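# Place the desk's blue carton onto the wall shelf

## Task

Take the blue carton off the desk and set it on the wall shelf. Other cartons may be shifted along that shelf or moved onto the top of the low shelf to free space. When finished, every carton must sit either on the wall shelf or on top of the low shelf, none stacked on another carton, all motionless; the gripper must be empty and the robot must not be touching anything movable. The robot must not tip over or be left leaning.

## Robot and tools

Robot: a Hello Robot Stretch 4, about 1.6 m tall, with one arm. It has an omni-wheel base (rim within 0.23 m of the base origin), a lift that rides up a mast, an arm that telescopes forward, a three-joint wrist and a two-finger gripper. Four cameras are fixed to it: head_camera (mast top, facing forward and down; turn the base to aim it), head_left_camera and head_right_camera (fisheyes beside it, steeper, also showing the base and arm), and wrist_camera (behind the fingers, looking along them, fingertips near the bottom of its image). Occasionally a loose object may get a short external push.

Frames: the base frame sits on the floor under the base centre, x ahead, y to the left, z up. hand_pose is reported in it, as a point between the open fingertips; with all wrist joints at zero its axes line up with the base frame. The printed value may be somewhat wrong. The odometry frame is the base frame as it was when the scene began.

execute_actions(actions, cameras): actions is a list holding one action, or empty (then it only reports state and images). An action contains base, joints, or both, plus optional pace and contact_limits; alternatively it contains only end_of_arm. All its motions begin at once and may finish at different moments; no action runs over 15 s.
- base: exactly one relative move from where the base last reported itself. translate_m: straight drive in metres, positive forward, -2 to 2. strafe_m: sideways drive in metres, positive to the left, -2 to 2. rotate_rad: spin in place in radians, positive counter-clockwise seen from above, -3.2 to 3.2.
- joints: a single object keyed by joint name, each value an absolute target. lift_m 0 to 1.2 (tolerance 0.004). arm_m 0 to 0.55 extension (0.004). wrist_yaw_rad -1.134 to 4.276 (0.02): 0 points ahead, positive turns left, 3.14 is tucked back, past 3.4 the arm may obstruct. wrist_pitch_rad -1.117 to 4.259 (0.05): 0 level, 1.57 pointing down. wrist_roll_rad -1.117 to 4.259 (0.02): 0 puts the fingers level with each other, positive rolls clockwise as viewed from behind the gripper. gripper_m -0.038 to 0.141 (0.004): fingertip gap in metres; negative means the fingers press together. Targets past a range are clipped and the result notes it; other bad values or unknown keys reject the call entirely.
- pace: "slow", "default", "fast" or "max"; base speeds 0.1/0.3/0.4/0.6 m/s and 1/2/3/4 rad/s respectively, reduced when lift_m is above 0.2 at the move's start (down to 0.3 m/s and 1 rad/s at 1.2).
- contact_limits: only arm_m, 0 (gentlest) to 0.75 (firmest), default 0.5; the arm halts with contact_stop when it pushes harder than that.
- end_of_arm: "enable_torque" re-powers wrist or gripper motors that shut off, holding them where they are.
- cameras: list of names, or "all"; omitted or null gives all, [] gives none.
A joint or base omitted from an action may still be driving toward an earlier target without the status showing it. If a result reports a stop, later motion, wait and finished_scene calls in that same reply are skipped.

wait(seconds): 0 to 10; commands nothing, the world keeps running, returns state and images.
zoom_image(camera, region): magnifies [x0, y0, x1, y1] pixels (top-left origin, at most 504 by 504) of the newest full image from that camera.
finished_scene(scene): pass the current scene's number; irreversible, ends the scene and reports success. The goal must already hold and keep holding. Replying with no tool call ends everything.

Result lines: lidar_m gives 12 horizontal ranges from the base origin, sector 1 dead ahead, then counter-clockwise in 30 degree steps (4 left, 7 behind, 10 right); "-" means nothing seen or closer than 0.25 m. It senses from about 0.15 m up to robot height, so tabletops register, but it may miss clear items, thin legs and things behind. wrist_depth_mm is a 7 by 7 grid of median depths (100 to 2000 mm, "-" if invalid), row by row from the top left, including the robot's own body. base_odometry counts wheel rotation only, so slip looks like travel; heading spans -3.142 to 3.142, left positive. If turned_by_wheels and turned_by_imu disagree by over about 0.1 rad, a collision or slip likely happened and the heading is off by roughly their difference. base_tilt is in degrees, forward and right positive, with a fixed bias up to about 1.5. base_status and joint_status: "done" (for the base, wheels turned the commanded amount, slip included), "off_target" (resting short and maybe still pushing), "contact_stop_at_<key>" (blocked; that part goes slack, a slack lift may sag under load and slack wheels may roll), "limit_stop_at_<name>", "limit_stop_at_tilt" (leaning past 6 degrees; lift, arm and wheels go slack and ignore commands until the lean drops), "limit_stop_at_own_body" (about to hit itself; moving away is allowed), "time_out", "torque_fault" (wrist or gripper motor overloaded and went limp; send enable_torque). After these stops the old target is dropped. on_its_own lists uncommanded behaviour; "held at" there is the held target, not the position. motor_effort is percent of maximum, positive toward higher joint values, with the peak of the last action in brackets; both carry fixed bias and noise. For wheel_0, wheel_1, wheel_2 positive means turning right. An at-rest effort outside its normal range suggests pushing or carrying; a load in a level gripper shifts wrist_pitch_rad effort away from 0.

Gripping: command a gap smaller than the object; squeezing further pulls it toward the wrist by up to a third of the shortfall, opening pushes it out. Gripper reading and "done" don't confirm a grasp; at commanded values of 0 or above a firm hold shows as a distinct gripper_m effort change. Fingertips jammed on a surface below: raise the lift. Upward-tilted, rolled wrists (pitch under -0.2 with roll under -0.4 or over 4) risk own-body stops. To unfold at the start, send lift_m 0.4 with wrist_yaw_rad 0 together.

Avoid: driving or turning with over 1 kg held and arm_m above 0.2 (worse at fast paces), steady hard pushes or pulls especially with the lift high, dropping, slamming or knocking cartons, stacking them, and leaving anything gripped or touched. Cameras follow OpenCV conventions with the given calibration, which can be slightly off per camera and worse for the wrist camera. The world keeps moving while the reply is being written.

Each tool is called by a JSON object that holds its "name" and its "arguments", one argument or row to a line.

## Session

{"name": "execute_actions", "arguments": {
  "actions": []
}}

Scene clock: 0.00 s.
base_odometry: x=+0.000 y=+0.000 heading=+0.000 (m, m, rad; odometry frame)
turned_by_wheels: +0.000 (rad since the last result)
turned_by_imu: +0.000 (rad since the last result)
base_tilt: forward=-0.4 right=-0.4 (deg)
lidar_m: 1.52 2.20 1.71 1.86 2.32 2.25 2.25 1.64 1.60 1.70 2.31 1.42
base_status: not commanded
joint_positions: lift_m=+0.271 arm_m=-0.002 wrist_yaw_rad=+3.226 wrist_pitch_rad=-0.010 wrist_roll_rad=-0.016 gripper_m=+0.057
joint_status: not commanded
motor_effort: lift_m=+21 arm_m=-1 wrist_yaw_rad=+2 wrist_pitch_rad=-7 wrist_roll_rad=+1 gripper_m=-4 wheel_0=+0 wheel_1=-1 wheel_2=+1 (%)
hand_pose: x=-0.1262 y=+0.0628 z=+0.4518 quat_wxyz=(-0.042, +0.006, -0.008, +0.999) (m; base frame)
wrist_depth_mm: - 133 133 - - - - / - - 133 - - - - / - 108 133 - - - 1921 / - 135 160 - - - - / 200 1808 - - - - - / 209 1499 195 1499 195 1499 1499 / 208 960 1025 108 1025 946 1025
pictures: head_camera, head_left_camera, head_right_camera, wrist_camera
Images, in order (width x height): head_camera 420x560, head_left_camera 420x672, head_right_camera 420x672, wrist_camera 616x392.

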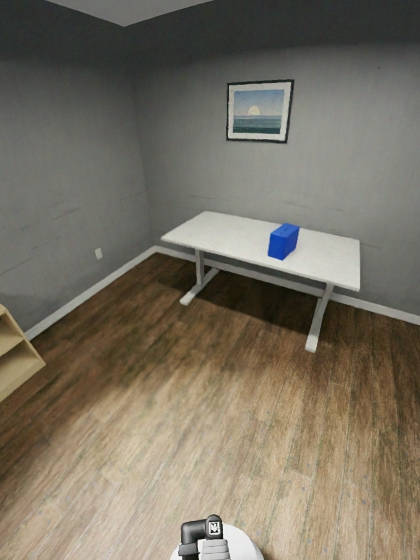

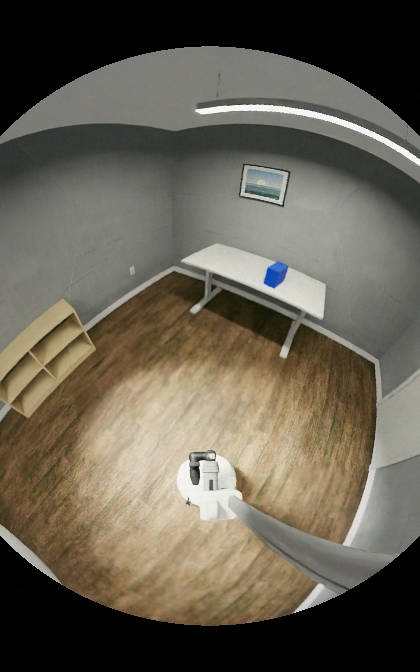

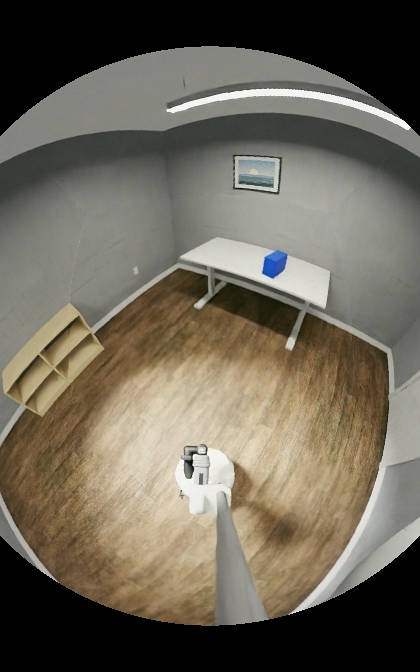

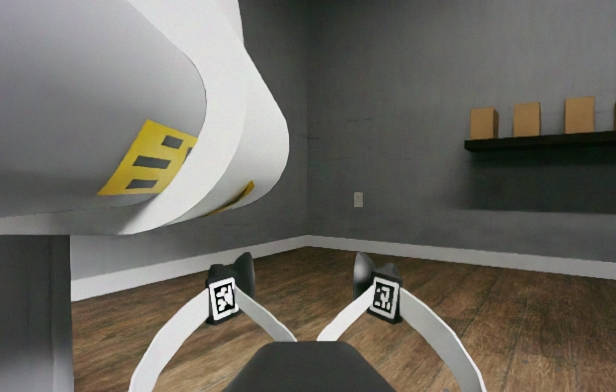

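{"name": "execute_actions", "arguments": {
  "actions": [
    {"base":{"rotate_rad":3.0},"joints":{"lift_m":0.8},"pace":"fast"}
  ],
  "cameras": ["head_camera","head_left_camera"]
}}

Scene clock: 2.57 s.
base_odometry: x=+0.000 y=+0.000 heading=+3.000 (m, m, rad; odometry frame)
turned_by_wheels: +3.000 (rad since the last result)
turned_by_imu: +3.019 (rad since the last result)
base_tilt: forward=-0.6 right=-0.2 (deg)
lidar_m: 2.51 1.73 1.60 1.63 2.06 1.45 1.46 1.91 1.71 1.75 2.69 2.21
base_status: done
joint_positions: lift_m=+0.800 arm_m=-0.002 wrist_yaw_rad=+3.226 wrist_pitch_rad=-0.010 wrist_roll_rad=-0.016 gripper_m=+0.057
joint_status: all done
motor_effort: lift_m=+22(24) arm_m=-1(1) wrist_yaw_rad=-1(1) wrist_pitch_rad=-7(8) wrist_roll_rad=+0(2) gripper_m=+0(0) wheel_0=-3(13) wheel_1=-1(9) wheel_2=-1(9) (%)
hand_pose: x=-0.1262 y=+0.0628 z=+0.9811 quat_wxyz=(-0.042, +0.006, -0.008, +0.999) (m; base frame)
wrist_depth_mm: - 133 133 - - - 1863 / - - 133 - - - 1921 / - 108 134 - - - 1921 / - 135 160 - - - 1863 / 200 - - - 1618 - 1921 / 208 - 196 - 195 - 1921 / 208 1921 - 108 - 1921 1921
pictures: head_camera, head_left_camera
Images, in order (width x height): head_camera 420x560, head_left_camera 420x672.

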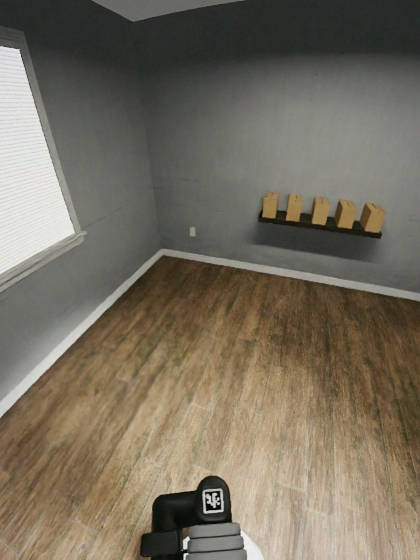

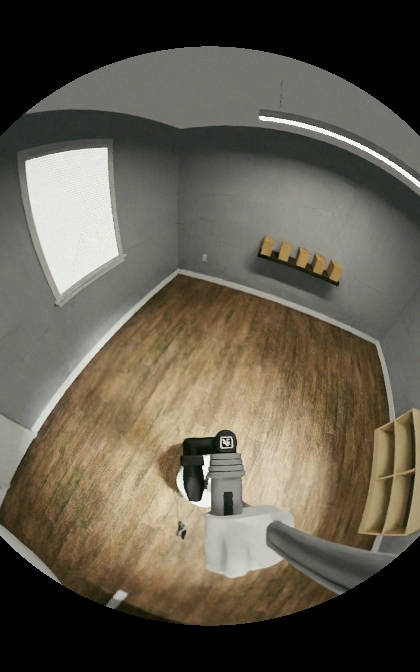

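{"name": "execute_actions", "arguments": {
  "actions": [
    {"base":{"rotate_rad":-0.39},"joints":{"lift_m":0.5,"wrist_yaw_rad":0,"gripper_m":0.12},"pace":"fast"}
  ],
  "cameras": []
}}

{"name": "execute_actions", "arguments": {
  "actions": [
    {"base":{"translate_m":1.3},"pace":"fast"}
  ]
}}

Scene clock: 5.90 s.
base_odometry: x=+0.000 y=+0.000 heading=+2.611 (m, m, rad; odometry frame)
turned_by_wheels: -0.389 (rad since the last result)
turned_by_imu: -0.390 (rad since the last result)
base_tilt: forward=-0.5 right=-0.5 (deg)
lidar_m: 2.21 2.26 1.65 1.61 1.70 2.33 1.44 1.53 2.17 1.70 1.80 2.32
base_status: done
joint_positions: lift_m=+0.500 arm_m=-0.002 wrist_yaw_rad=+0.000 wrist_pitch_rad=-0.010 wrist_roll_rad=-0.016 gripper_m=+0.120
joint_status: all done
motor_effort: lift_m=+19(20) arm_m=-1(1) wrist_yaw_rad=-1(7) wrist_pitch_rad=-7(7) wrist_roll_rad=+0(0) gripper_m=-1(2) wheel_0=+6(7) wheel_1=+3(9) wheel_2=+4(10) (%)
hand_pose: x=+0.4571 y=-0.0873 z=+0.6814 quat_wxyz=(+1.000, -0.008, -0.005, +0.000) (m; base frame)
wrist_depth_mm: - - - - - - - / - - - - - - - / - - - - - - - / - - - - - - - / - - - - - - - / - 1921 1808 - 1808 1921 - / 1464 1366 1464 108 1464 1397 1464
pictures: none
No camera images: the call's "cameras" was empty. Leave "cameras" out to get every camera's image.

Scene clock: 10.43 s.
base_odometry: x=-1.121 y=+0.658 heading=+2.611 (m, m, rad; odometry frame)
turned_by_wheels: +0.001 (rad since the last result)
turned_by_imu: +0.002 (rad since the last result)
base_tilt: forward=-0.5 right=-0.3 (deg)
lidar_m: 0.91 0.98 1.66 1.56 1.68 2.35 3.60 2.92 1.81 1.79 1.67 0.95
base_status: done
joint_positions: lift_m=+0.500 arm_m=-0.002 wrist_yaw_rad=+0.000 wrist_pitch_rad=-0.010 wrist_roll_rad=-0.016 gripper_m=+0.120
joint_status: not commanded
motor_effort: lift_m=+18(19) arm_m=-1(1) wrist_yaw_rad=+1(1) wrist_pitch_rad=-7(7) wrist_roll_rad=+0(2) gripper_m=+0(1) wheel_0=+4(16) wheel_1=+2(8) wheel_2=+2(18) (%)
hand_pose: x=+0.4571 y=-0.0874 z=+0.6814 quat_wxyz=(+1.000, -0.008, -0.005, +0.000) (m; base frame)
wrist_depth_mm: 946 946 960 946 960 960 960 / 946 707 946 960 715 750 854 / 931 707 732 960 715 723 759 / 946 960 946 976 960 976 976 / 960 976 960 976 976 976 991 / 960 976 976 960 976 991 991 / 976 976 976 108 991 991 1008
pictures: head_camera, head_left_camera, head_right_camera, wrist_camera
camera_calibration (this result's frames):
wrist_camera: T_world_to_cam=[[-0.0123469, -0.999845, 0.012548, -0.0913198], [0.0100076, -0.0126719, -0.99987, 0.734332], [0.999874, -0.0122197, 0.0101625, -0.240269], [0, 0, 0, 1]] pos_world=[0.231762, -0.0849363, 0.737824]
Images, in order (width x height): head_camera 420x560, head_left_camera 420x672, head_right_camera 420x672, wrist_camera 616x392.

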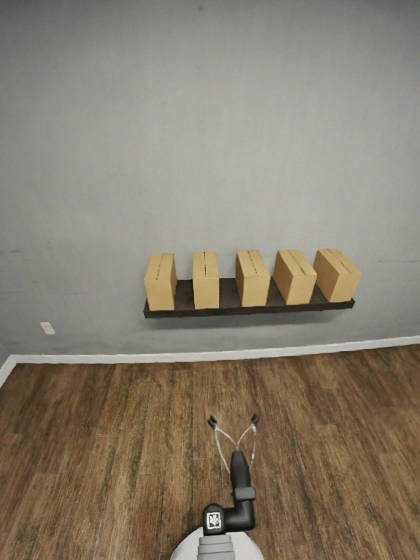

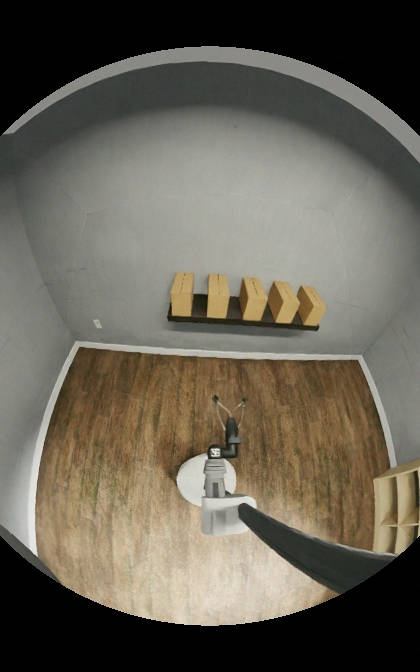

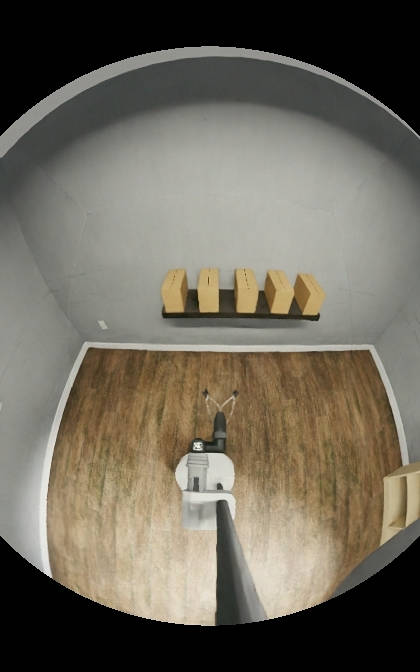

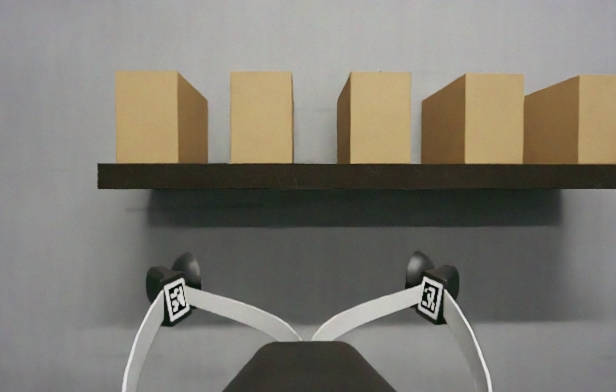

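{"name": "execute_actions", "arguments": {
  "actions": [
    {"base":{"translate_m":0.25},"joints":{"lift_m":0.69,"gripper_m":0.0,"wrist_pitch_rad":0},"pace":"fast"}
  ],
  "cameras": ["wrist_camera","head_camera"]
}}

Scene clock: 12.93 s.
base_odometry: x=-1.337 y=+0.784 heading=+2.612 (m, m, rad; odometry frame)
turned_by_wheels: +0.000 (rad since the last result)
turned_by_imu: +0.001 (rad since the last result)
base_tilt: forward=-0.5 right=-0.4 (deg)
lidar_m: 0.66 0.70 1.38 1.57 1.65 2.32 3.92 2.47 1.87 2.13 0.96 0.71
base_status: done
joint_positions: lift_m=+0.690 arm_m=-0.002 wrist_yaw_rad=+0.000 wrist_pitch_rad=+0.002 wrist_roll_rad=-0.016 gripper_m=+0.000
joint_status: all done
motor_effort: lift_m=+22(25) arm_m=-1(1) wrist_yaw_rad=+0(0) wrist_pitch_rad=-7(7) wrist_roll_rad=+2(1) gripper_m=-2(6) wheel_0=+3(8) wheel_1=+1(11) wheel_2=+1(16) (%)
hand_pose: x=+0.4571 y=-0.0874 z=+0.8675 quat_wxyz=(+1.000, -0.008, +0.001, +0.000) (m; base frame)
wrist_depth_mm: 691 699 707 707 707 707 707 / 691 707 707 715 715 715 723 / 707 707 715 707 707 715 723 / 459 504 466 723 469 539 477 / 462 508 469 647 473 569 480 / 459 466 462 197 473 473 477 / 723 723 732 108 741 741 750
pictures: head_camera, wrist_camera
camera_calibration (this result's frames):
wrist_camera: T_world_to_cam=[[-0.0121438, -0.999846, 0.0127024, -0.0938685], [-0.00246869, -0.0126733, -0.999917, 0.926158], [0.999923, -0.0121742, -0.0023144, -0.231374], [0, 0, 0, 1]] pos_world=[0.232503, -0.0849333, 0.926738]
Images, in order (width x height): head_camera 420x560, wrist_camera 616x392.

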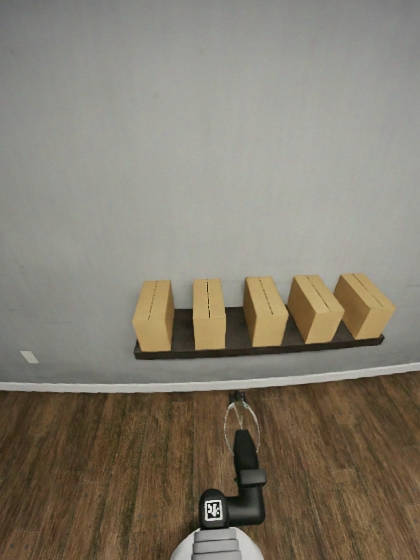

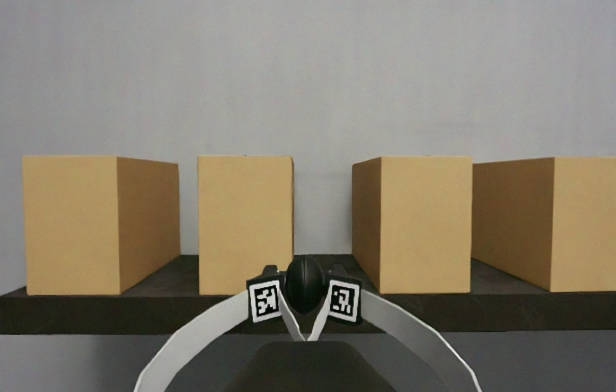

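{"name": "execute_actions", "arguments": {
  "actions": [
    {"base":{"strafe_m":0.076},"joints":{"gripper_m":0.141,"arm_m":0.15,"lift_m":0.7}}
  ],
  "cameras": ["wrist_camera"]
}}

Scene clock: 15.57 s.
base_odometry: x=-1.375 y=+0.718 heading=+2.611 (m, m, rad; odometry frame)
turned_by_wheels: +0.000 (rad since the last result)
turned_by_imu: +0.001 (rad since the last result)
base_tilt: forward=-0.5 right=-0.4 (deg)
lidar_m: 0.67 0.71 1.37 1.50 1.56 2.21 3.92 2.60 1.96 2.20 0.99 0.72
base_status: done
joint_positions: lift_m=+0.700 arm_m=+0.149 wrist_yaw_rad=+0.000 wrist_pitch_rad=+0.002 wrist_roll_rad=-0.016 gripper_m=+0.141
joint_status: all done
motor_effort: lift_m=+23(24) arm_m=+6(6) wrist_yaw_rad=-1(0) wrist_pitch_rad=-6(8) wrist_roll_rad=+3(2) gripper_m=+0(7) wheel_0=-3(11) wheel_1=+1(12) wheel_2=+0(2) (%)
hand_pose: x=+0.6084 y=-0.0874 z=+0.8774 quat_wxyz=(+1.000, -0.008, +0.001, +0.000) (m; base frame)
wrist_depth_mm: 549 549 554 559 559 564 569 / 554 554 559 564 564 569 569 / 559 559 559 569 569 569 569 / 312 334 544 317 544 359 322 / 314 315 544 319 539 336 324 / 315 317 320 320 322 327 325 / 315 317 317 108 322 324 324
pictures: wrist_camera
camera_calibration (this result's frames):
wrist_camera: T_world_to_cam=[[-0.0121342, -0.999846, 0.0127027, -0.0921617], [-0.00248986, -0.0126733, -0.999917, 0.936503], [0.999923, -0.0121649, -0.00233569, -0.382566], [0, 0, 0, 1]] pos_world=[0.38375, -0.0849327, 0.936702]
Images, in order (width x height): wrist_camera 616x392.

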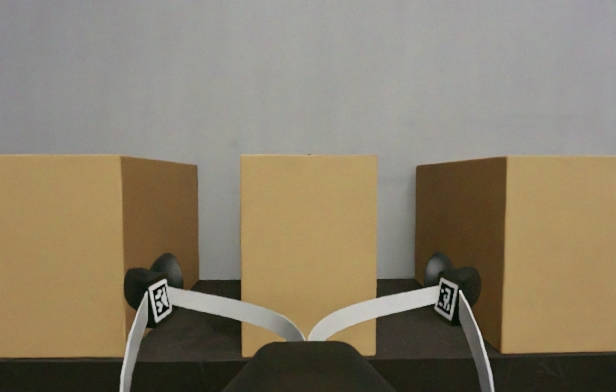

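{"name": "execute_actions", "arguments": {
  "actions": [
    {"joints":{"arm_m":0.33},"contact_limits":{"arm_m":0.2}}
  ],
  "cameras": ["wrist_camera"]
}}

{"name": "execute_actions", "arguments": {
  "actions": [
    {"joints":{"gripper_m":0.06}}
  ],
  "cameras": []
}}

{"name": "execute_actions", "arguments": {
  "actions": [
    {"base":{"strafe_m":0.06},"pace":"slow"}
  ],
  "cameras": ["wrist_camera","head_camera"]
}}

Scene clock: 17.47 s.
base_odometry: x=-1.375 y=+0.718 heading=+2.611 (m, m, rad; odometry frame)
turned_by_wheels: +0.000 (rad since the last result)
turned_by_imu: +0.000 (rad since the last result)
base_tilt: forward=-0.4 right=-0.4 (deg)
lidar_m: 0.67 0.72 1.37 1.50 1.57 2.21 3.93 2.63 1.96 2.19 0.95 0.69
base_status: not commanded
joint_positions: lift_m=+0.700 arm_m=+0.307 wrist_yaw_rad=-0.005 wrist_pitch_rad=+0.003 wrist_roll_rad=-0.016 gripper_m=+0.141
joint_status: arm_m contact_stop (moved +0.158 of +0.181)
on_its_own: arm_m is slack since a contact_stop (your +0.330 is given up); wrist_yaw_rad is at rest, and its effort (+14) is outside its rest range (-13 to +13)
motor_effort: lift_m=+23(23) arm_m=+0(16) wrist_yaw_rad=+14(39) wrist_pitch_rad=-7(8) wrist_roll_rad=-1(1) gripper_m=+0(2) wheel_0=-2(3) wheel_1=+1(1) wheel_2=-4(6) (%)
contact_limits: arm_m 0.2
hand_pose: x=+0.7655 y=-0.0889 z=+0.8772 quat_wxyz=(+1.000, -0.008, +0.001, -0.002) (m; base frame)
wrist_depth_mm: 397 399 402 404 407 410 413 / 399 402 404 407 413 413 415 / 399 407 163 165 166 415 418 / 218 338 163 165 166 359 260 / 218 314 165 166 168 334 260 / 216 195 166 167 168 209 260 / 216 290 168 108 170 297 260
pictures: wrist_camera
camera_calibration (this result's frames):
wrist_camera: T_world_to_cam=[[-0.0172624, -0.99977, 0.0127132, -0.0878109], [-0.00325747, -0.0126588, -0.999915, 0.93726], [0.999846, -0.0173023, -0.0030382, -0.539446], [0, 0, 0, 1]] pos_world=[0.5409, -0.0852599, 0.936657]
Images, in order (width x height): wrist_camera 616x392.

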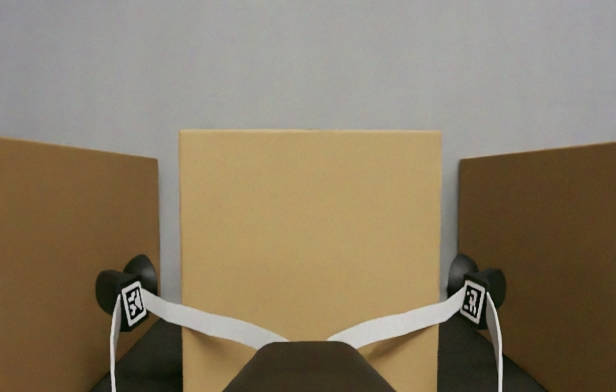

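not run: a stop came earlier in this reply.

not run: a stop came earlier in this reply.

{"name": "execute_actions", "arguments": {
  "actions": [
    {"joints":{"gripper_m":0.06,"arm_m":0.3}}
  ],
  "cameras": []
}}

{"name": "execute_actions", "arguments": {
  "actions": [
    {"base":{"strafe_m":0.06},"joints":{"lift_m":0.706},"pace":"slow"}
  ],
  "cameras": ["wrist_camera","head_camera"]
}}

Scene clock: 19.50 s.
base_odometry: x=-1.375 y=+0.718 heading=+2.611 (m, m, rad; odometry frame)
turned_by_wheels: +0.000 (rad since the last result)
turned_by_imu: +0.001 (rad since the last result)
base_tilt: forward=-0.5 right=-0.4 (deg)
lidar_m: 0.66 0.71 1.37 1.48 1.56 2.22 3.94 2.59 1.97 2.19 0.95 0.72
base_status: not commanded
joint_positions: lift_m=+0.700 arm_m=+0.301 wrist_yaw_rad=+0.000 wrist_pitch_rad=+0.003 wrist_roll_rad=-0.016 gripper_m=+0.060
joint_status: all done
motor_effort: lift_m=+23(23) arm_m=-3(4) wrist_yaw_rad=+2(14) wrist_pitch_rad=-9(9) wrist_roll_rad=+2(1) gripper_m=-23(22) wheel_0=-2(2) wheel_1=+0(1) wheel_2=-2(4) (%)
hand_pose: x=+0.7599 y=-0.0876 z=+0.8773 quat_wxyz=(+1.000, -0.008, +0.001, +0.000) (m; base frame)
wrist_depth_mm: 399 404 407 410 413 415 415 / 404 410 410 410 415 415 418 / 407 410 163 163 164 421 424 / 216 334 163 164 165 362 263 / 216 334 164 166 167 359 263 / 215 175 165 166 167 181 263 / 200 291 166 108 169 300 249
pictures: none
No camera images: the call's "cameras" was empty. Leave "cameras" out to get every camera's image.

Scene clock: 21.23 s.
base_odometry: x=-1.406 y=+0.667 heading=+2.611 (m, m, rad; odometry frame)
turned_by_wheels: +0.000 (rad since the last result)
turned_by_imu: +0.000 (rad since the last result)
base_tilt: forward=-0.5 right=-0.5 (deg)
lidar_m: 0.69 0.97 1.37 1.44 1.52 2.13 3.91 2.70 2.02 2.27 0.96 0.70
base_status: done
joint_positions: lift_m=+0.706 arm_m=+0.301 wrist_yaw_rad=+0.000 wrist_pitch_rad=+0.004 wrist_roll_rad=-0.016 gripper_m=+0.060
joint_status: all done
motor_effort: lift_m=+24(26) arm_m=-3(3) wrist_yaw_rad=+0(2) wrist_pitch_rad=-12(13) wrist_roll_rad=+0(0) gripper_m=-23(21) wheel_0=-6(10) wheel_1=+3(9) wheel_2=+0(2) (%)
hand_pose: x=+0.7599 y=-0.0874 z=+0.8828 quat_wxyz=(+1.000, -0.008, +0.002, +0.000) (m; base frame)
wrist_depth_mm: 404 404 407 407 410 413 415 / 407 410 410 413 415 418 418 / 407 410 163 164 165 421 424 / 164 201 164 165 166 427 342 / 165 200 165 166 166 424 338 / 167 174 166 167 167 181 338 / 167 200 167 108 168 317 300
pictures: head_camera, wrist_camera
camera_calibration (this result's frames):
wrist_camera: T_world_to_cam=[[-0.0122921, -0.999843, 0.0127284, -0.0903458], [-0.00439451, -0.0126752, -0.99991, 0.94369], [0.999915, -0.012347, -0.00423802, -0.532435], [0, 0, 0, 1]] pos_world=[0.535426, -0.0849442, 0.942498]
Images, in order (width x height): head_camera 420x560, wrist_camera 616x392.

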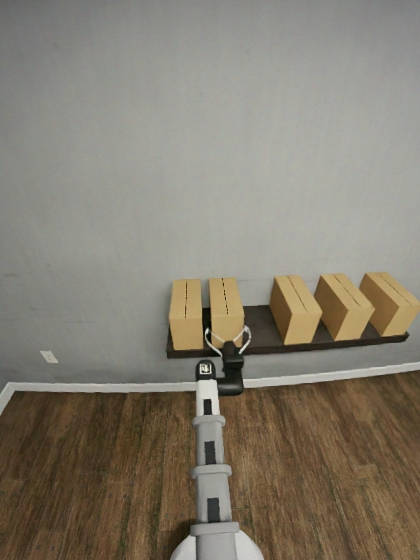

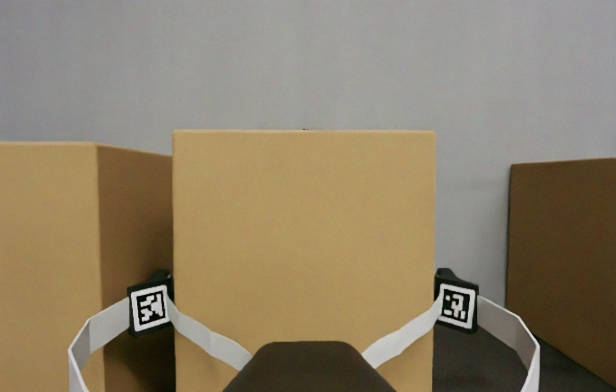

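{"name": "execute_actions", "arguments": {
  "actions": [
    {"joints":{"gripper_m":0.125,"lift_m":0.7}}
  ],
  "cameras": []
}}

{"name": "execute_actions", "arguments": {
  "actions": [
    {"joints":{"arm_m":0.1}}
  ],
  "cameras": []
}}

{"name": "execute_actions", "arguments": {
  "actions": [
    {"base":{"strafe_m":-0.29},"joints":{"gripper_m":0.141}}
  ],
  "cameras": ["wrist_camera","head_camera"]
}}

Scene clock: 23.20 s.
base_odometry: x=-1.405 y=+0.667 heading=+2.611 (m, m, rad; odometry frame)
turned_by_wheels: +0.000 (rad since the last result)
turned_by_imu: +0.001 (rad since the last result)
base_tilt: forward=-0.3 right=-0.5 (deg)
lidar_m: 0.68 0.99 1.38 1.43 1.51 2.11 3.91 2.66 1.99 2.26 0.94 0.70
base_status: not commanded
joint_positions: lift_m=+0.700 arm_m=+0.299 wrist_yaw_rad=-0.004 wrist_pitch_rad=+0.003 wrist_roll_rad=-0.016 gripper_m=+0.125
joint_status: all done
motor_effort: lift_m=+18(24) arm_m=+4(4) wrist_yaw_rad=+12(24) wrist_pitch_rad=-9(13) wrist_roll_rad=+2(2) gripper_m=-3(20) wheel_0=+0(6) wheel_1=+2(3) wheel_2=-5(5) (%)
hand_pose: x=+0.7584 y=-0.0886 z=+0.8776 quat_wxyz=(+1.000, -0.008, +0.001, -0.002) (m; base frame)
wrist_depth_mm: 407 407 407 410 418 418 421 / 407 413 410 415 418 421 424 / 171 413 172 173 174 424 427 / 163 229 173 174 174 427 336 / 164 215 174 175 176 430 338 / 165 191 175 176 177 377 336 / 166 229 177 108 179 309 306
pictures: none
No camera images: the call's "cameras" was empty. Leave "cameras" out to get every camera's image.

Scene clock: 24.90 s.
base_odometry: x=-1.406 y=+0.667 heading=+2.611 (m, m, rad; odometry frame)
turned_by_wheels: +0.000 (rad since the last result)
turned_by_imu: +0.001 (rad since the last result)
base_tilt: forward=-0.3 right=-0.5 (deg)
lidar_m: 0.67 0.96 1.36 1.42 1.49 2.15 3.91 2.66 2.02 2.27 0.96 0.69
base_status: not commanded
joint_positions: lift_m=+0.700 arm_m=+0.101 wrist_yaw_rad=+0.000 wrist_pitch_rad=+0.002 wrist_roll_rad=-0.016 gripper_m=+0.125
joint_status: all done
motor_effort: lift_m=+18(18) arm_m=-6(5) wrist_yaw_rad=+0(12) wrist_pitch_rad=-7(10) wrist_roll_rad=+1(1) gripper_m=+2(5) wheel_0=+0(0) wheel_1=+2(2) wheel_2=-3(5) (%)
hand_pose: x=+0.5604 y=-0.0874 z=+0.8777 quat_wxyz=(+1.000, -0.008, +0.001, +0.000) (m; base frame)
wrist_depth_mm: 597 597 603 603 609 615 615 / 597 603 603 609 609 615 621 / 609 603 615 609 621 621 627 / 609 362 384 370 615 473 370 / 615 364 387 375 627 473 373 / 615 366 373 375 382 394 377 / 621 364 366 108 370 373 377
pictures: none
No camera images: the call's "cameras" was empty. Leave "cameras" out to get every camera's image.

Scene clock: 27.20 s.
base_odometry: x=-1.259 y=+0.917 heading=+2.611 (m, m, rad; odometry frame)
turned_by_wheels: +0.000 (rad since the last result)
turned_by_imu: +0.001 (rad since the last result)
base_tilt: forward=-0.5 right=-0.4 (deg)
lidar_m: 0.65 0.71 1.39 1.73 1.83 2.55 3.93 2.26 1.73 1.99 1.32 0.70
base_status: done
joint_positions: lift_m=+0.700 arm_m=+0.101 wrist_yaw_rad=+0.000 wrist_pitch_rad=+0.002 wrist_roll_rad=-0.016 gripper_m=+0.141
joint_status: all done
motor_effort: lift_m=+18(19) arm_m=-6(6) wrist_yaw_rad=+0(0) wrist_pitch_rad=-7(7) wrist_roll_rad=+1(2) gripper_m=-1(2) wheel_0=+3(11) wheel_1=+0(8) wheel_2=+0(5) (%)
hand_pose: x=+0.5604 y=-0.0874 z=+0.8777 quat_wxyz=(+1.000, -0.008, +0.001, +0.000) (m; base frame)
wrist_depth_mm: 591 591 597 603 603 603 609 / 591 597 603 603 609 609 609 / 603 597 609 609 609 609 615 / 359 496 609 362 530 366 366 / 362 462 615 362 530 368 370 / 364 382 379 366 382 368 373 / 357 362 362 108 366 368 370
pictures: head_camera, wrist_camera
camera_calibration (this result's frames):
wrist_camera: T_world_to_cam=[[-0.0123445, -0.999843, 0.0127077, -0.0926951], [-0.00274019, -0.0126748, -0.999916, 0.93679], [0.99992, -0.0123783, -0.0025833, -0.334404], [0, 0, 0, 1]] pos_world=[0.3358, -0.0849462, 0.937025]
Images, in order (width x height): head_camera 420x560, wrist_camera 616x392.

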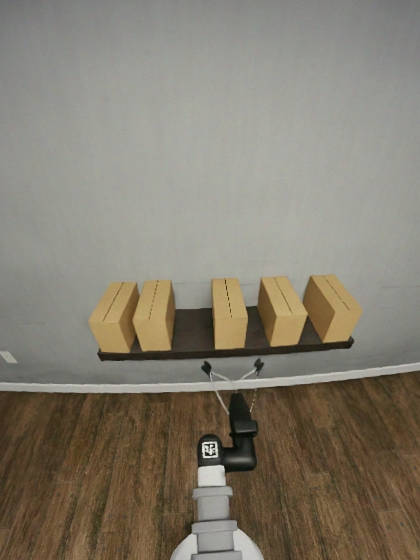

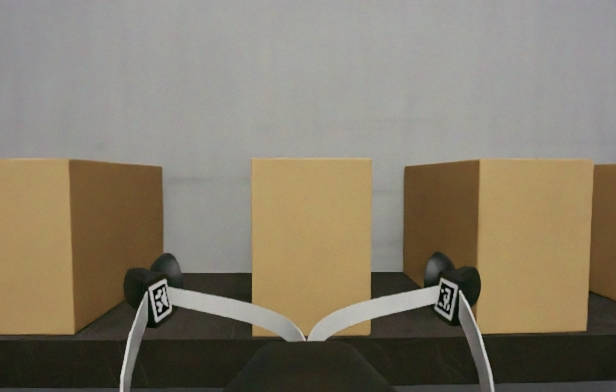

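{"name": "execute_actions", "arguments": {
  "actions": [
    {"joints":{"arm_m":0.295},"contact_limits":{"arm_m":0.2}}
  ],
  "cameras": []
}}

{"name": "execute_actions", "arguments": {
  "actions": [
    {"joints":{"gripper_m":0.06}}
  ],
  "cameras": []
}}

{"name": "execute_actions", "arguments": {
  "actions": [
    {"base":{"strafe_m":-0.065},"joints":{"lift_m":0.706},"pace":"slow"}
  ],
  "cameras": []
}}

{"name": "execute_actions", "arguments": {
  "actions": [
    {"joints":{"gripper_m":0.125,"lift_m":0.7}}
  ],
  "cameras": []
}}

{"name": "execute_actions", "arguments": {
  "actions": [
    {"joints":{"arm_m":0.0}}
  ],
  "cameras": ["head_camera","wrist_camera"]
}}

Scene clock: 29.23 s.
base_odometry: x=-1.259 y=+0.917 heading=+2.611 (m, m, rad; odometry frame)
turned_by_wheels: +0.000 (rad since the last result)
turned_by_imu: +0.001 (rad since the last result)
base_tilt: forward=-0.4 right=-0.5 (deg)
lidar_m: 0.66 0.69 1.35 1.73 1.81 2.55 3.93 2.25 1.74 1.98 1.29 0.68
base_status: not commanded
joint_positions: lift_m=+0.700 arm_m=+0.293 wrist_yaw_rad=-0.007 wrist_pitch_rad=+0.002 wrist_roll_rad=-0.016 gripper_m=+0.141
joint_status: all done
on_its_own: wrist_yaw_rad is at rest, and its effort (+22) is outside its rest range (-13 to +13)
motor_effort: lift_m=+19(19) arm_m=+9(9) wrist_yaw_rad=+22(21) wrist_pitch_rad=-7(6) wrist_roll_rad=+0(3) gripper_m=+2(3) wheel_0=+3(3) wheel_1=+0(0) wheel_2=+0(0) (%)
contact_limits: arm_m 0.2
hand_pose: x=+0.7521 y=-0.0895 z=+0.8778 quat_wxyz=(+1.000, -0.008, +0.001, -0.004) (m; base frame)
wrist_depth_mm: 404 407 413 415 415 421 421 / 410 410 415 418 421 424 427 / 410 413 174 174 176 424 427 / 325 421 174 175 176 343 253 / 327 418 175 176 178 322 252 / 325 208 176 177 178 211 253 / 296 309 178 108 180 291 253
pictures: none
No camera images: the call's "cameras" was empty. Leave "cameras" out to get every camera's image.

Scene clock: 31.07 s.
base_odometry: x=-1.259 y=+0.917 heading=+2.611 (m, m, rad; odometry frame)
turned_by_wheels: +0.000 (rad since the last result)
turned_by_imu: +0.001 (rad since the last result)
base_tilt: forward=-0.5 right=-0.4 (deg)
lidar_m: 0.67 0.71 1.35 1.73 1.80 2.56 3.94 2.25 1.74 1.98 1.30 0.69
base_status: not commanded
joint_positions: lift_m=+0.700 arm_m=+0.294 wrist_yaw_rad=+0.000 wrist_pitch_rad=+0.002 wrist_roll_rad=-0.016 gripper_m=+0.060
joint_status: all done
motor_effort: lift_m=+18(18) arm_m=+6(9) wrist_yaw_rad=+0(20) wrist_pitch_rad=-8(8) wrist_roll_rad=+2(0) gripper_m=-24(21) wheel_0=+3(3) wheel_1=+0(0) wheel_2=+0(0) (%)
hand_pose: x=+0.7534 y=-0.0874 z=+0.8777 quat_wxyz=(+1.000, -0.008, +0.001, +0.000) (m; base frame)
wrist_depth_mm: 404 407 413 413 413 415 418 / 410 413 413 413 418 418 421 / 410 415 163 163 163 421 421 / 320 418 164 164 164 353 258 / 320 418 165 165 165 353 258 / 319 178 166 167 167 180 258 / 289 309 167 108 168 294 246
pictures: none
No camera images: the call's "cameras" was empty. Leave "cameras" out to get every camera's image.

Scene clock: 32.83 s.
base_odometry: x=-1.226 y=+0.973 heading=+2.612 (m, m, rad; odometry frame)
turned_by_wheels: +0.000 (rad since the last result)
turned_by_imu: +0.001 (rad since the last result)
base_tilt: forward=-0.6 right=-0.5 (deg)
lidar_m: 0.67 0.70 1.36 1.78 1.87 2.65 3.92 2.21 1.70 1.92 1.30 0.70
base_status: done
joint_positions: lift_m=+0.706 arm_m=+0.294 wrist_yaw_rad=+0.000 wrist_pitch_rad=+0.004 wrist_roll_rad=-0.016 gripper_m=+0.060
joint_status: all done
motor_effort: lift_m=+24(25) arm_m=+6(6) wrist_yaw_rad=+0(0) wrist_pitch_rad=-12(12) wrist_roll_rad=+1(2) gripper_m=-24(23) wheel_0=+6(10) wheel_1=-4(5) wheel_2=+0(2) (%)
hand_pose: x=+0.7534 y=-0.0874 z=+0.8828 quat_wxyz=(+1.000, -0.008, +0.002, +0.000) (m; base frame)
wrist_depth_mm: 404 407 407 413 413 415 415 / 404 410 413 410 415 418 421 / 410 413 164 164 164 421 421 / 410 418 164 164 165 230 173 / 410 421 165 165 166 231 173 / 392 178 166 166 167 180 173 / 314 317 167 108 167 230 172
pictures: none
No camera images: the call's "cameras" was empty. Leave "cameras" out to get every camera's image.

Scene clock: 34.40 s.
base_odometry: x=-1.226 y=+0.973 heading=+2.611 (m, m, rad; odometry frame)
turned_by_wheels: +0.000 (rad since the last result)
turned_by_imu: +0.000 (rad since the last result)
base_tilt: forward=-0.5 right=-0.3 (deg)
lidar_m: 0.67 0.71 1.39 1.79 1.88 2.65 3.94 2.21 1.67 1.90 1.32 0.69
base_status: not commanded
joint_positions: lift_m=+0.700 arm_m=+0.294 wrist_yaw_rad=-0.006 wrist_pitch_rad=+0.002 wrist_roll_rad=-0.016 gripper_m=+0.125
joint_status: all done
on_its_own: wrist_yaw_rad is at rest, and its effort (+17) is outside its rest range (-13 to +13)
motor_effort: lift_m=+18(23) arm_m=+6(6) wrist_yaw_rad=+17(34) wrist_pitch_rad=-7(12) wrist_roll_rad=+1(3) gripper_m=-2(19) wheel_0=+6(6) wheel_1=+0(4) wheel_2=-7(7) (%)
hand_pose: x=+0.7528 y=-0.0892 z=+0.8777 quat_wxyz=(+1.000, -0.008, +0.001, -0.003) (m; base frame)
wrist_depth_mm: 404 407 410 410 415 418 421 / 407 413 413 415 415 421 421 / 410 413 171 173 174 424 427 / 413 415 172 173 174 225 171 / 415 418 174 175 176 211 172 / 394 375 174 176 177 196 173 / 307 309 177 108 178 225 175
pictures: none
No camera images: the call's "cameras" was empty. Leave "cameras" out to get every camera's image.

Scene clock: 36.40 s.
base_odometry: x=-1.226 y=+0.973 heading=+2.612 (m, m, rad; odometry frame)
turned_by_wheels: +0.000 (rad since the last result)
turned_by_imu: +0.001 (rad since the last result)
base_tilt: forward=-0.4 right=-0.4 (deg)
lidar_m: 0.67 0.71 1.37 1.80 1.87 2.65 3.93 2.21 1.70 1.91 1.32 0.70
base_status: not commanded
joint_positions: lift_m=+0.700 arm_m=+0.001 wrist_yaw_rad=+0.000 wrist_pitch_rad=+0.002 wrist_roll_rad=-0.016 gripper_m=+0.125
joint_status: all done
motor_effort: lift_m=+18(19) arm_m=-6(7) wrist_yaw_rad=+1(17) wrist_pitch_rad=-7(7) wrist_roll_rad=+0(0) gripper_m=+0(1) wheel_0=+6(6) wheel_1=+0(0) wheel_2=-3(7) (%)
hand_pose: x=+0.4604 y=-0.0874 z=+0.8777 quat_wxyz=(+1.000, -0.008, +0.001, +0.000) (m; base frame)
wrist_depth_mm: 683 691 691 699 699 707 707 / 683 699 699 707 707 707 707 / 699 691 707 707 707 715 715 / 455 634 707 466 462 559 480 / 462 591 715 469 462 564 480 / 455 459 462 462 462 469 469 / 715 723 723 108 723 732 741
pictures: head_camera, wrist_camera
camera_calibration (this result's frames):
wrist_camera: T_world_to_cam=[[-0.0123672, -0.999843, 0.0127075, -0.0939255], [-0.00272174, -0.0126748, -0.999916, 0.93653], [0.99992, -0.0124007, -0.00256456, -0.234436], [0, 0, 0, 1]] pos_world=[0.235804, -0.0849476, 0.937044]
Images, in order (width x height): head_camera 420x560, wrist_camera 616x392.

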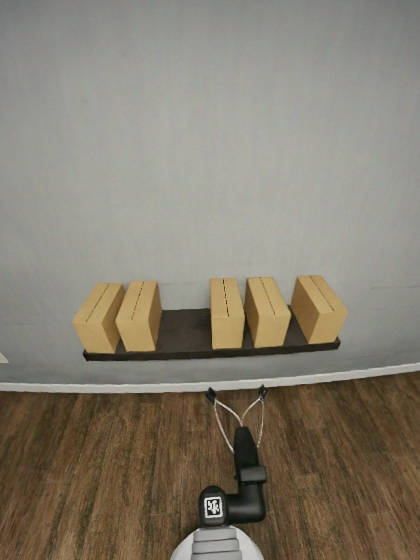

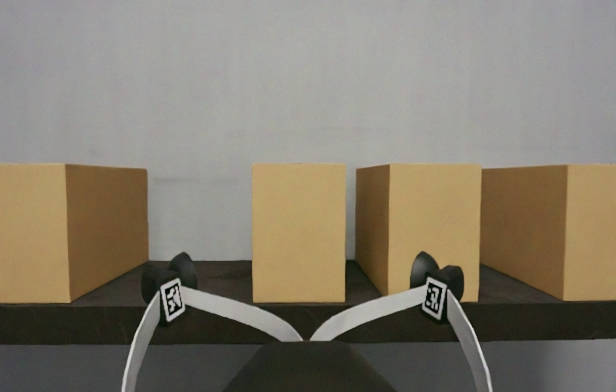

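{"name": "execute_actions", "arguments": {
  "actions": [
    {"base":{"rotate_rad":3.1416},"joints":{"lift_m":0.75},"pace":"fast"}
  ],
  "cameras": []
}}

{"name": "execute_actions", "arguments": {
  "actions": [
    {"base":{"translate_m":2.0},"pace":"fast"}
  ],
  "cameras": ["head_camera","wrist_camera"]
}}

Scene clock: 39.30 s.
base_odometry: x=-1.226 y=+0.973 heading=-0.531 (m, m, rad; odometry frame)
turned_by_wheels: +3.141 (rad since the last result)
turned_by_imu: +3.162 (rad since the last result)
base_tilt: forward=-0.5 right=-0.3 (deg)
lidar_m: 2.99 2.19 1.67 1.91 1.35 0.70 0.68 0.71 1.33 1.78 1.85 2.58
base_status: done
joint_positions: lift_m=+0.750 arm_m=+0.001 wrist_yaw_rad=+0.000 wrist_pitch_rad=+0.002 wrist_roll_rad=-0.016 gripper_m=+0.125
joint_status: all done
motor_effort: lift_m=+22(23) arm_m=-6(6) wrist_yaw_rad=+0(1) wrist_pitch_rad=-7(7) wrist_roll_rad=+1(1) gripper_m=-2(2) wheel_0=-4(13) wheel_1=-2(9) wheel_2=-1(10) (%)
hand_pose: x=+0.4605 y=-0.0873 z=+0.9275 quat_wxyz=(+1.000, -0.008, +0.001, +0.000) (m; base frame)
wrist_depth_mm: - - - - - - - / - - - - - - - / - - - - - - - / - - - - - - - / - - - - - - - / - - - - - - - / 1983 1756 1921 108 1921 1756 1863
pictures: none
No camera images: the call's "cameras" was empty. Leave "cameras" out to get every camera's image.

Scene clock: 45.70 s.
base_odometry: x=+0.500 y=-0.038 heading=-0.530 (m, m, rad; odometry frame)
turned_by_wheels: +0.000 (rad since the last result)
turned_by_imu: +0.002 (rad since the last result)
base_tilt: forward=-0.5 right=-0.4 (deg)
lidar_m: 0.99 1.05 1.46 1.52 1.60 2.78 2.95 2.58 1.89 1.79 1.88 1.03
base_status: done
joint_positions: lift_m=+0.750 arm_m=+0.001 wrist_yaw_rad=+0.000 wrist_pitch_rad=+0.002 wrist_roll_rad=-0.016 gripper_m=+0.125
joint_status: not commanded
motor_effort: lift_m=+22(22) arm_m=-6(6) wrist_yaw_rad=+0(0) wrist_pitch_rad=-7(8) wrist_roll_rad=+1(0) gripper_m=+0(2) wheel_0=+4(10) wheel_1=+1(7) wheel_2=-1(14) (%)
hand_pose: x=+0.4604 y=-0.0874 z=+0.9275 quat_wxyz=(+1.000, -0.008, +0.001, +0.000) (m; base frame)
wrist_depth_mm: 1499 1464 1499 1537 1576 1576 1537 / 1537 1537 1499 1537 1576 1618 1537 / 1464 1537 1537 1576 1618 1537 1576 / 1537 1576 1537 1537 1618 1576 1618 / 1308 1308 866 1308 1308 1576 1618 / 891 820 820 809 820 1618 1618 / 1576 1576 1576 108 1618 1618 1661
pictures: head_camera, wrist_camera
camera_calibration (this result's frames):
wrist_camera: T_world_to_cam=[[-0.0121982, -0.999845, 0.0127073, -0.0945866], [-0.00270204, -0.0126752, -0.999916, 0.986245], [0.999922, -0.0122315, -0.00254701, -0.234291], [0, 0, 0, 1]] pos_world=[0.235784, -0.0849368, 0.986768]
Images, in order (width x height): head_camera 420x560, wrist_camera 616x392.

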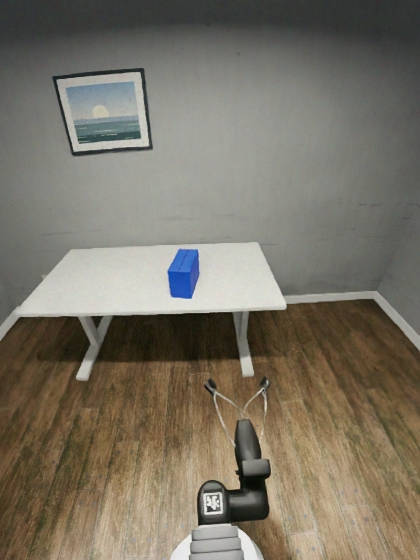

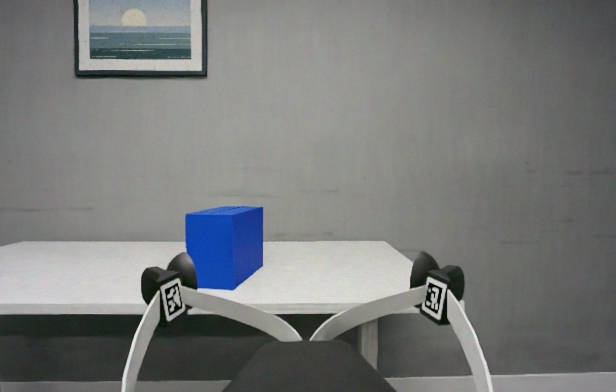

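{"name": "execute_actions", "arguments": {
  "actions": [
    {"base":{"strafe_m":0.21},"joints":{"lift_m":0.685,"gripper_m":0.141}}
  ],
  "cameras": []
}}

{"name": "execute_actions", "arguments": {
  "actions": [
    {"base":{"translate_m":0.4}}
  ],
  "cameras": ["head_camera","wrist_camera"]
}}

Scene clock: 48.00 s.
base_odometry: x=+0.606 y=+0.143 heading=-0.530 (m, m, rad; odometry frame)
turned_by_wheels: +0.000 (rad since the last result)
turned_by_imu: +0.000 (rad since the last result)
base_tilt: forward=-0.6 right=-0.5 (deg)
lidar_m: 0.99 1.05 1.75 1.32 1.39 2.49 2.96 2.86 2.12 2.00 2.08 1.02
base_status: done
joint_positions: lift_m=+0.685 arm_m=+0.001 wrist_yaw_rad=+0.000 wrist_pitch_rad=+0.002 wrist_roll_rad=-0.016 gripper_m=+0.141
joint_status: all done
motor_effort: lift_m=+18(20) arm_m=-6(6) wrist_yaw_rad=+0(0) wrist_pitch_rad=-6(7) wrist_roll_rad=+0(1) gripper_m=+3(2) wheel_0=-4(9) wheel_1=+1(11) wheel_2=+0(4) (%)
hand_pose: x=+0.4604 y=-0.0874 z=+0.8627 quat_wxyz=(+1.000, -0.008, +0.001, +0.000) (m; base frame)
wrist_depth_mm: 1537 1499 1499 1499 1576 1537 1576 / 1499 1499 1576 1576 1576 1576 1576 / 1537 1576 1537 1576 1618 1576 1618 / 1537 1537 1576 1576 1576 1576 1618 / 991 991 976 866 991 976 1618 / 1537 1576 1576 1576 1182 1618 1618 / 1576 1576 1576 108 1618 1618 1618
pictures: none
No camera images: the call's "cameras" was empty. Leave "cameras" out to get every camera's image.

Scene clock: 50.83 s.
base_odometry: x=+0.951 y=-0.059 heading=-0.530 (m, m, rad; odometry frame)
turned_by_wheels: +0.001 (rad since the last result)
turned_by_imu: +0.001 (rad since the last result)
base_tilt: forward=-0.3 right=-0.5 (deg)
lidar_m: 0.59 0.63 0.91 1.68 1.38 1.89 3.40 2.87 2.09 1.96 0.85 0.62
base_status: done
joint_positions: lift_m=+0.685 arm_m=+0.001 wrist_yaw_rad=+0.000 wrist_pitch_rad=+0.002 wrist_roll_rad=-0.016 gripper_m=+0.141
joint_status: not commanded
motor_effort: lift_m=+18(18) arm_m=-6(6) wrist_yaw_rad=+1(0) wrist_pitch_rad=-8(7) wrist_roll_rad=+2(2) gripper_m=+1(3) wheel_0=+6(13) wheel_1=+4(7) wheel_2=-2(11) (%)
hand_pose: x=+0.4604 y=-0.0874 z=+0.8627 quat_wxyz=(+1.000, -0.008, +0.001, +0.000) (m; base frame)
wrist_depth_mm: 1118 1160 1138 1160 1138 1160 1160 / 1138 1138 1160 1182 1182 1182 1205 / 1138 1138 1182 1182 1205 1182 1205 / 1138 1160 1182 469 1205 1205 1205 / 976 976 991 469 991 991 1205 / 554 473 473 466 477 473 554 / 384 389 389 108 389 387 387
pictures: head_camera, wrist_camera
camera_calibration (this result's frames):
wrist_camera: T_world_to_cam=[[-0.012248, -0.999844, 0.0127074, -0.0937556], [-0.00270249, -0.0126752, -0.999916, 0.92152], [0.999921, -0.0122813, -0.00254683, -0.234456], [0, 0, 0, 1]] pos_world=[0.23578, -0.08494, 0.922037]
Images, in order (width x height): head_camera 420x560, wrist_camera 616x392.

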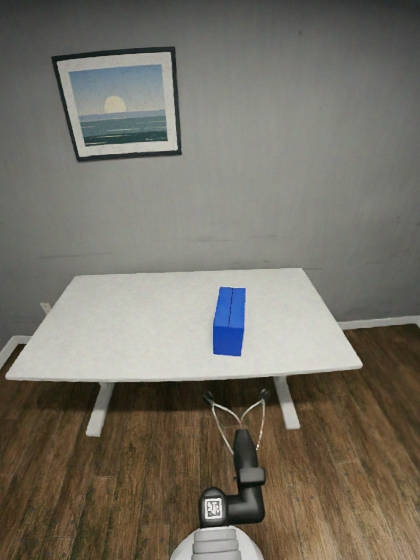

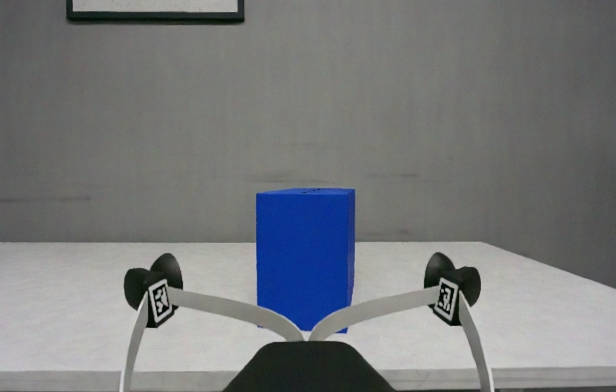

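{"name": "execute_actions", "arguments": {
  "actions": [
    {"joints":{"arm_m":0.295},"contact_limits":{"arm_m":0.25}}
  ],
  "cameras": ["wrist_camera"]
}}

{"name": "execute_actions", "arguments": {
  "actions": [
    {"joints":{"gripper_m":0.04}}
  ],
  "cameras": []
}}

{"name": "execute_actions", "arguments": {
  "actions": [
    {"joints":{"lift_m":0.77},"pace":"slow"}
  ],
  "cameras": ["wrist_camera","head_camera"]
}}

Scene clock: 53.03 s.
base_odometry: x=+0.951 y=-0.059 heading=-0.530 (m, m, rad; odometry frame)
turned_by_wheels: +0.000 (rad since the last result)
turned_by_imu: +0.001 (rad since the last result)
base_tilt: forward=-0.4 right=-0.4 (deg)
lidar_m: 0.60 0.60 0.92 1.68 1.40 1.89 3.39 2.88 2.12 1.98 0.82 0.62
base_status: not commanded
joint_positions: lift_m=+0.685 arm_m=+0.294 wrist_yaw_rad=+0.000 wrist_pitch_rad=+0.002 wrist_roll_rad=-0.016 gripper_m=+0.141
joint_status: all done
motor_effort: lift_m=+18(19) arm_m=+6(6) wrist_yaw_rad=+1(2) wrist_pitch_rad=-7(7) wrist_roll_rad=+1(1) gripper_m=+2(0) wheel_0=+6(6) wheel_1=+4(4) wheel_2=-2(2) (%)
contact_limits: arm_m 0.25
hand_pose: x=+0.7533 y=-0.0875 z=+0.8628 quat_wxyz=(+1.000, -0.008, +0.001, +0.000) (m; base frame)
wrist_depth_mm: 854 854 854 866 878 878 891 / 854 866 878 878 878 891 891 / 866 866 878 878 891 904 917 / 866 878 878 353 891 891 904 / 866 878 204 197 191 904 917 / 554 469 205 197 191 469 549 / 382 384 208 108 194 384 384
pictures: wrist_camera
camera_calibration (this result's frames):
wrist_camera: T_world_to_cam=[[-0.0125818, -0.99984, 0.012705, -0.0900104], [-0.00252645, -0.0126742, -0.999916, 0.92223], [0.999918, -0.0126129, -0.00236658, -0.527537], [0, 0, 0, 1]] pos_world=[0.528691, -0.0849612, 0.922048]
Images, in order (width x height): wrist_camera 616x392.

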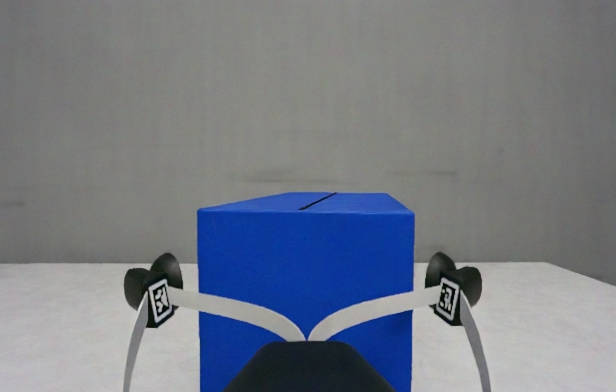

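Scene clock: 55.03 s.
base_odometry: x=+0.951 y=-0.059 heading=-0.530 (m, m, rad; odometry frame)
turned_by_wheels: +0.000 (rad since the last result)
turned_by_imu: +0.001 (rad since the last result)
base_tilt: forward=-0.4 right=-0.4 (deg)
lidar_m: 0.58 0.64 0.89 1.69 1.39 1.93 3.39 2.90 2.14 1.99 0.83 0.63
base_status: not commanded
joint_positions: lift_m=+0.685 arm_m=+0.294 wrist_yaw_rad=+0.000 wrist_pitch_rad=+0.003 wrist_roll_rad=-0.016 gripper_m=+0.041
joint_status: all done
motor_effort: lift_m=+18(19) arm_m=+6(6) wrist_yaw_rad=+1(1) wrist_pitch_rad=-7(7) wrist_roll_rad=-1(3) gripper_m=-27(24) wheel_0=+6(6) wheel_1=+4(4) wheel_2=-2(2) (%)
hand_pose: x=+0.7534 y=-0.0875 z=+0.8627 quat_wxyz=(+1.000, -0.008, +0.001, +0.000) (m; base frame)
wrist_depth_mm: 854 854 866 866 878 891 891 / 842 866 866 878 878 878 904 / 866 866 878 878 891 891 904 / 866 866 891 342 891 891 917 / 878 878 178 175 172 904 904 / 544 172 180 176 173 176 549 / 359 382 181 108 174 384 359
pictures: none
No camera images: the call's "cameras" was empty. Leave "cameras" out to get every camera's image.

Scene clock: 56.63 s.
base_odometry: x=+0.951 y=-0.059 heading=-0.530 (m, m, rad; odometry frame)
turned_by_wheels: +0.000 (rad since the last result)
turned_by_imu: +0.000 (rad since the last result)
base_tilt: forward=-0.4 right=-0.3 (deg)
lidar_m: 0.60 0.62 0.89 1.68 1.39 1.95 3.38 2.86 2.11 1.96 0.84 0.63
base_status: not commanded
joint_positions: lift_m=+0.770 arm_m=+0.294 wrist_yaw_rad=+0.000 wrist_pitch_rad=+0.004 wrist_roll_rad=-0.016 gripper_m=+0.041
joint_status: all done
motor_effort: lift_m=+23(25) arm_m=+6(6) wrist_yaw_rad=+0(1) wrist_pitch_rad=-13(11) wrist_roll_rad=+0(0) gripper_m=-26(24) wheel_0=+6(6) wheel_1=+4(4) wheel_2=-2(2) (%)
hand_pose: x=+0.7534 y=-0.0875 z=+0.9468 quat_wxyz=(+1.000, -0.008, +0.002, +0.000) (m; base frame)
wrist_depth_mm: 854 854 866 866 878 891 878 / 854 866 866 878 891 891 891 / 866 866 878 891 891 891 904 / 866 878 878 891 904 904 904 / 878 891 179 175 173 904 904 / 778 172 179 176 173 177 878 / 508 544 180 108 173 544 512
pictures: head_camera, wrist_camera
camera_calibration (this result's frames):
wrist_camera: T_world_to_cam=[[-0.0124158, -0.999842, 0.0127277, -0.0911832], [-0.00435953, -0.0126744, -0.99991, 1.00764], [0.999913, -0.0124701, -0.00420148, -0.525615], [0, 0, 0, 1]] pos_world=[0.528831, -0.0849521, 1.0065]
Images, in order (width x height): head_camera 420x560, wrist_camera 616x392.

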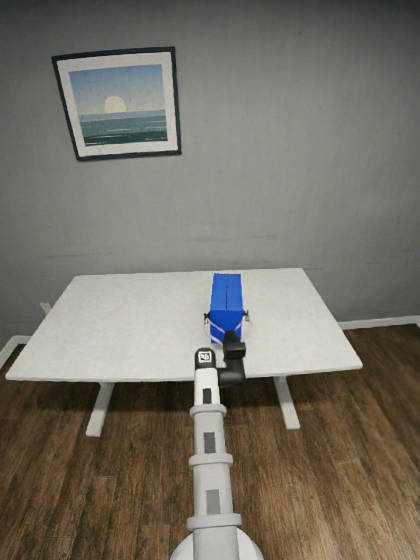

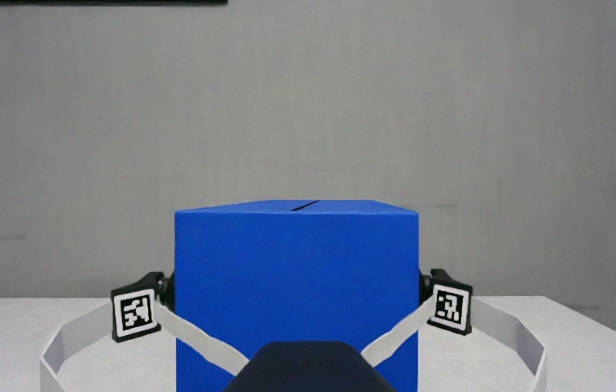

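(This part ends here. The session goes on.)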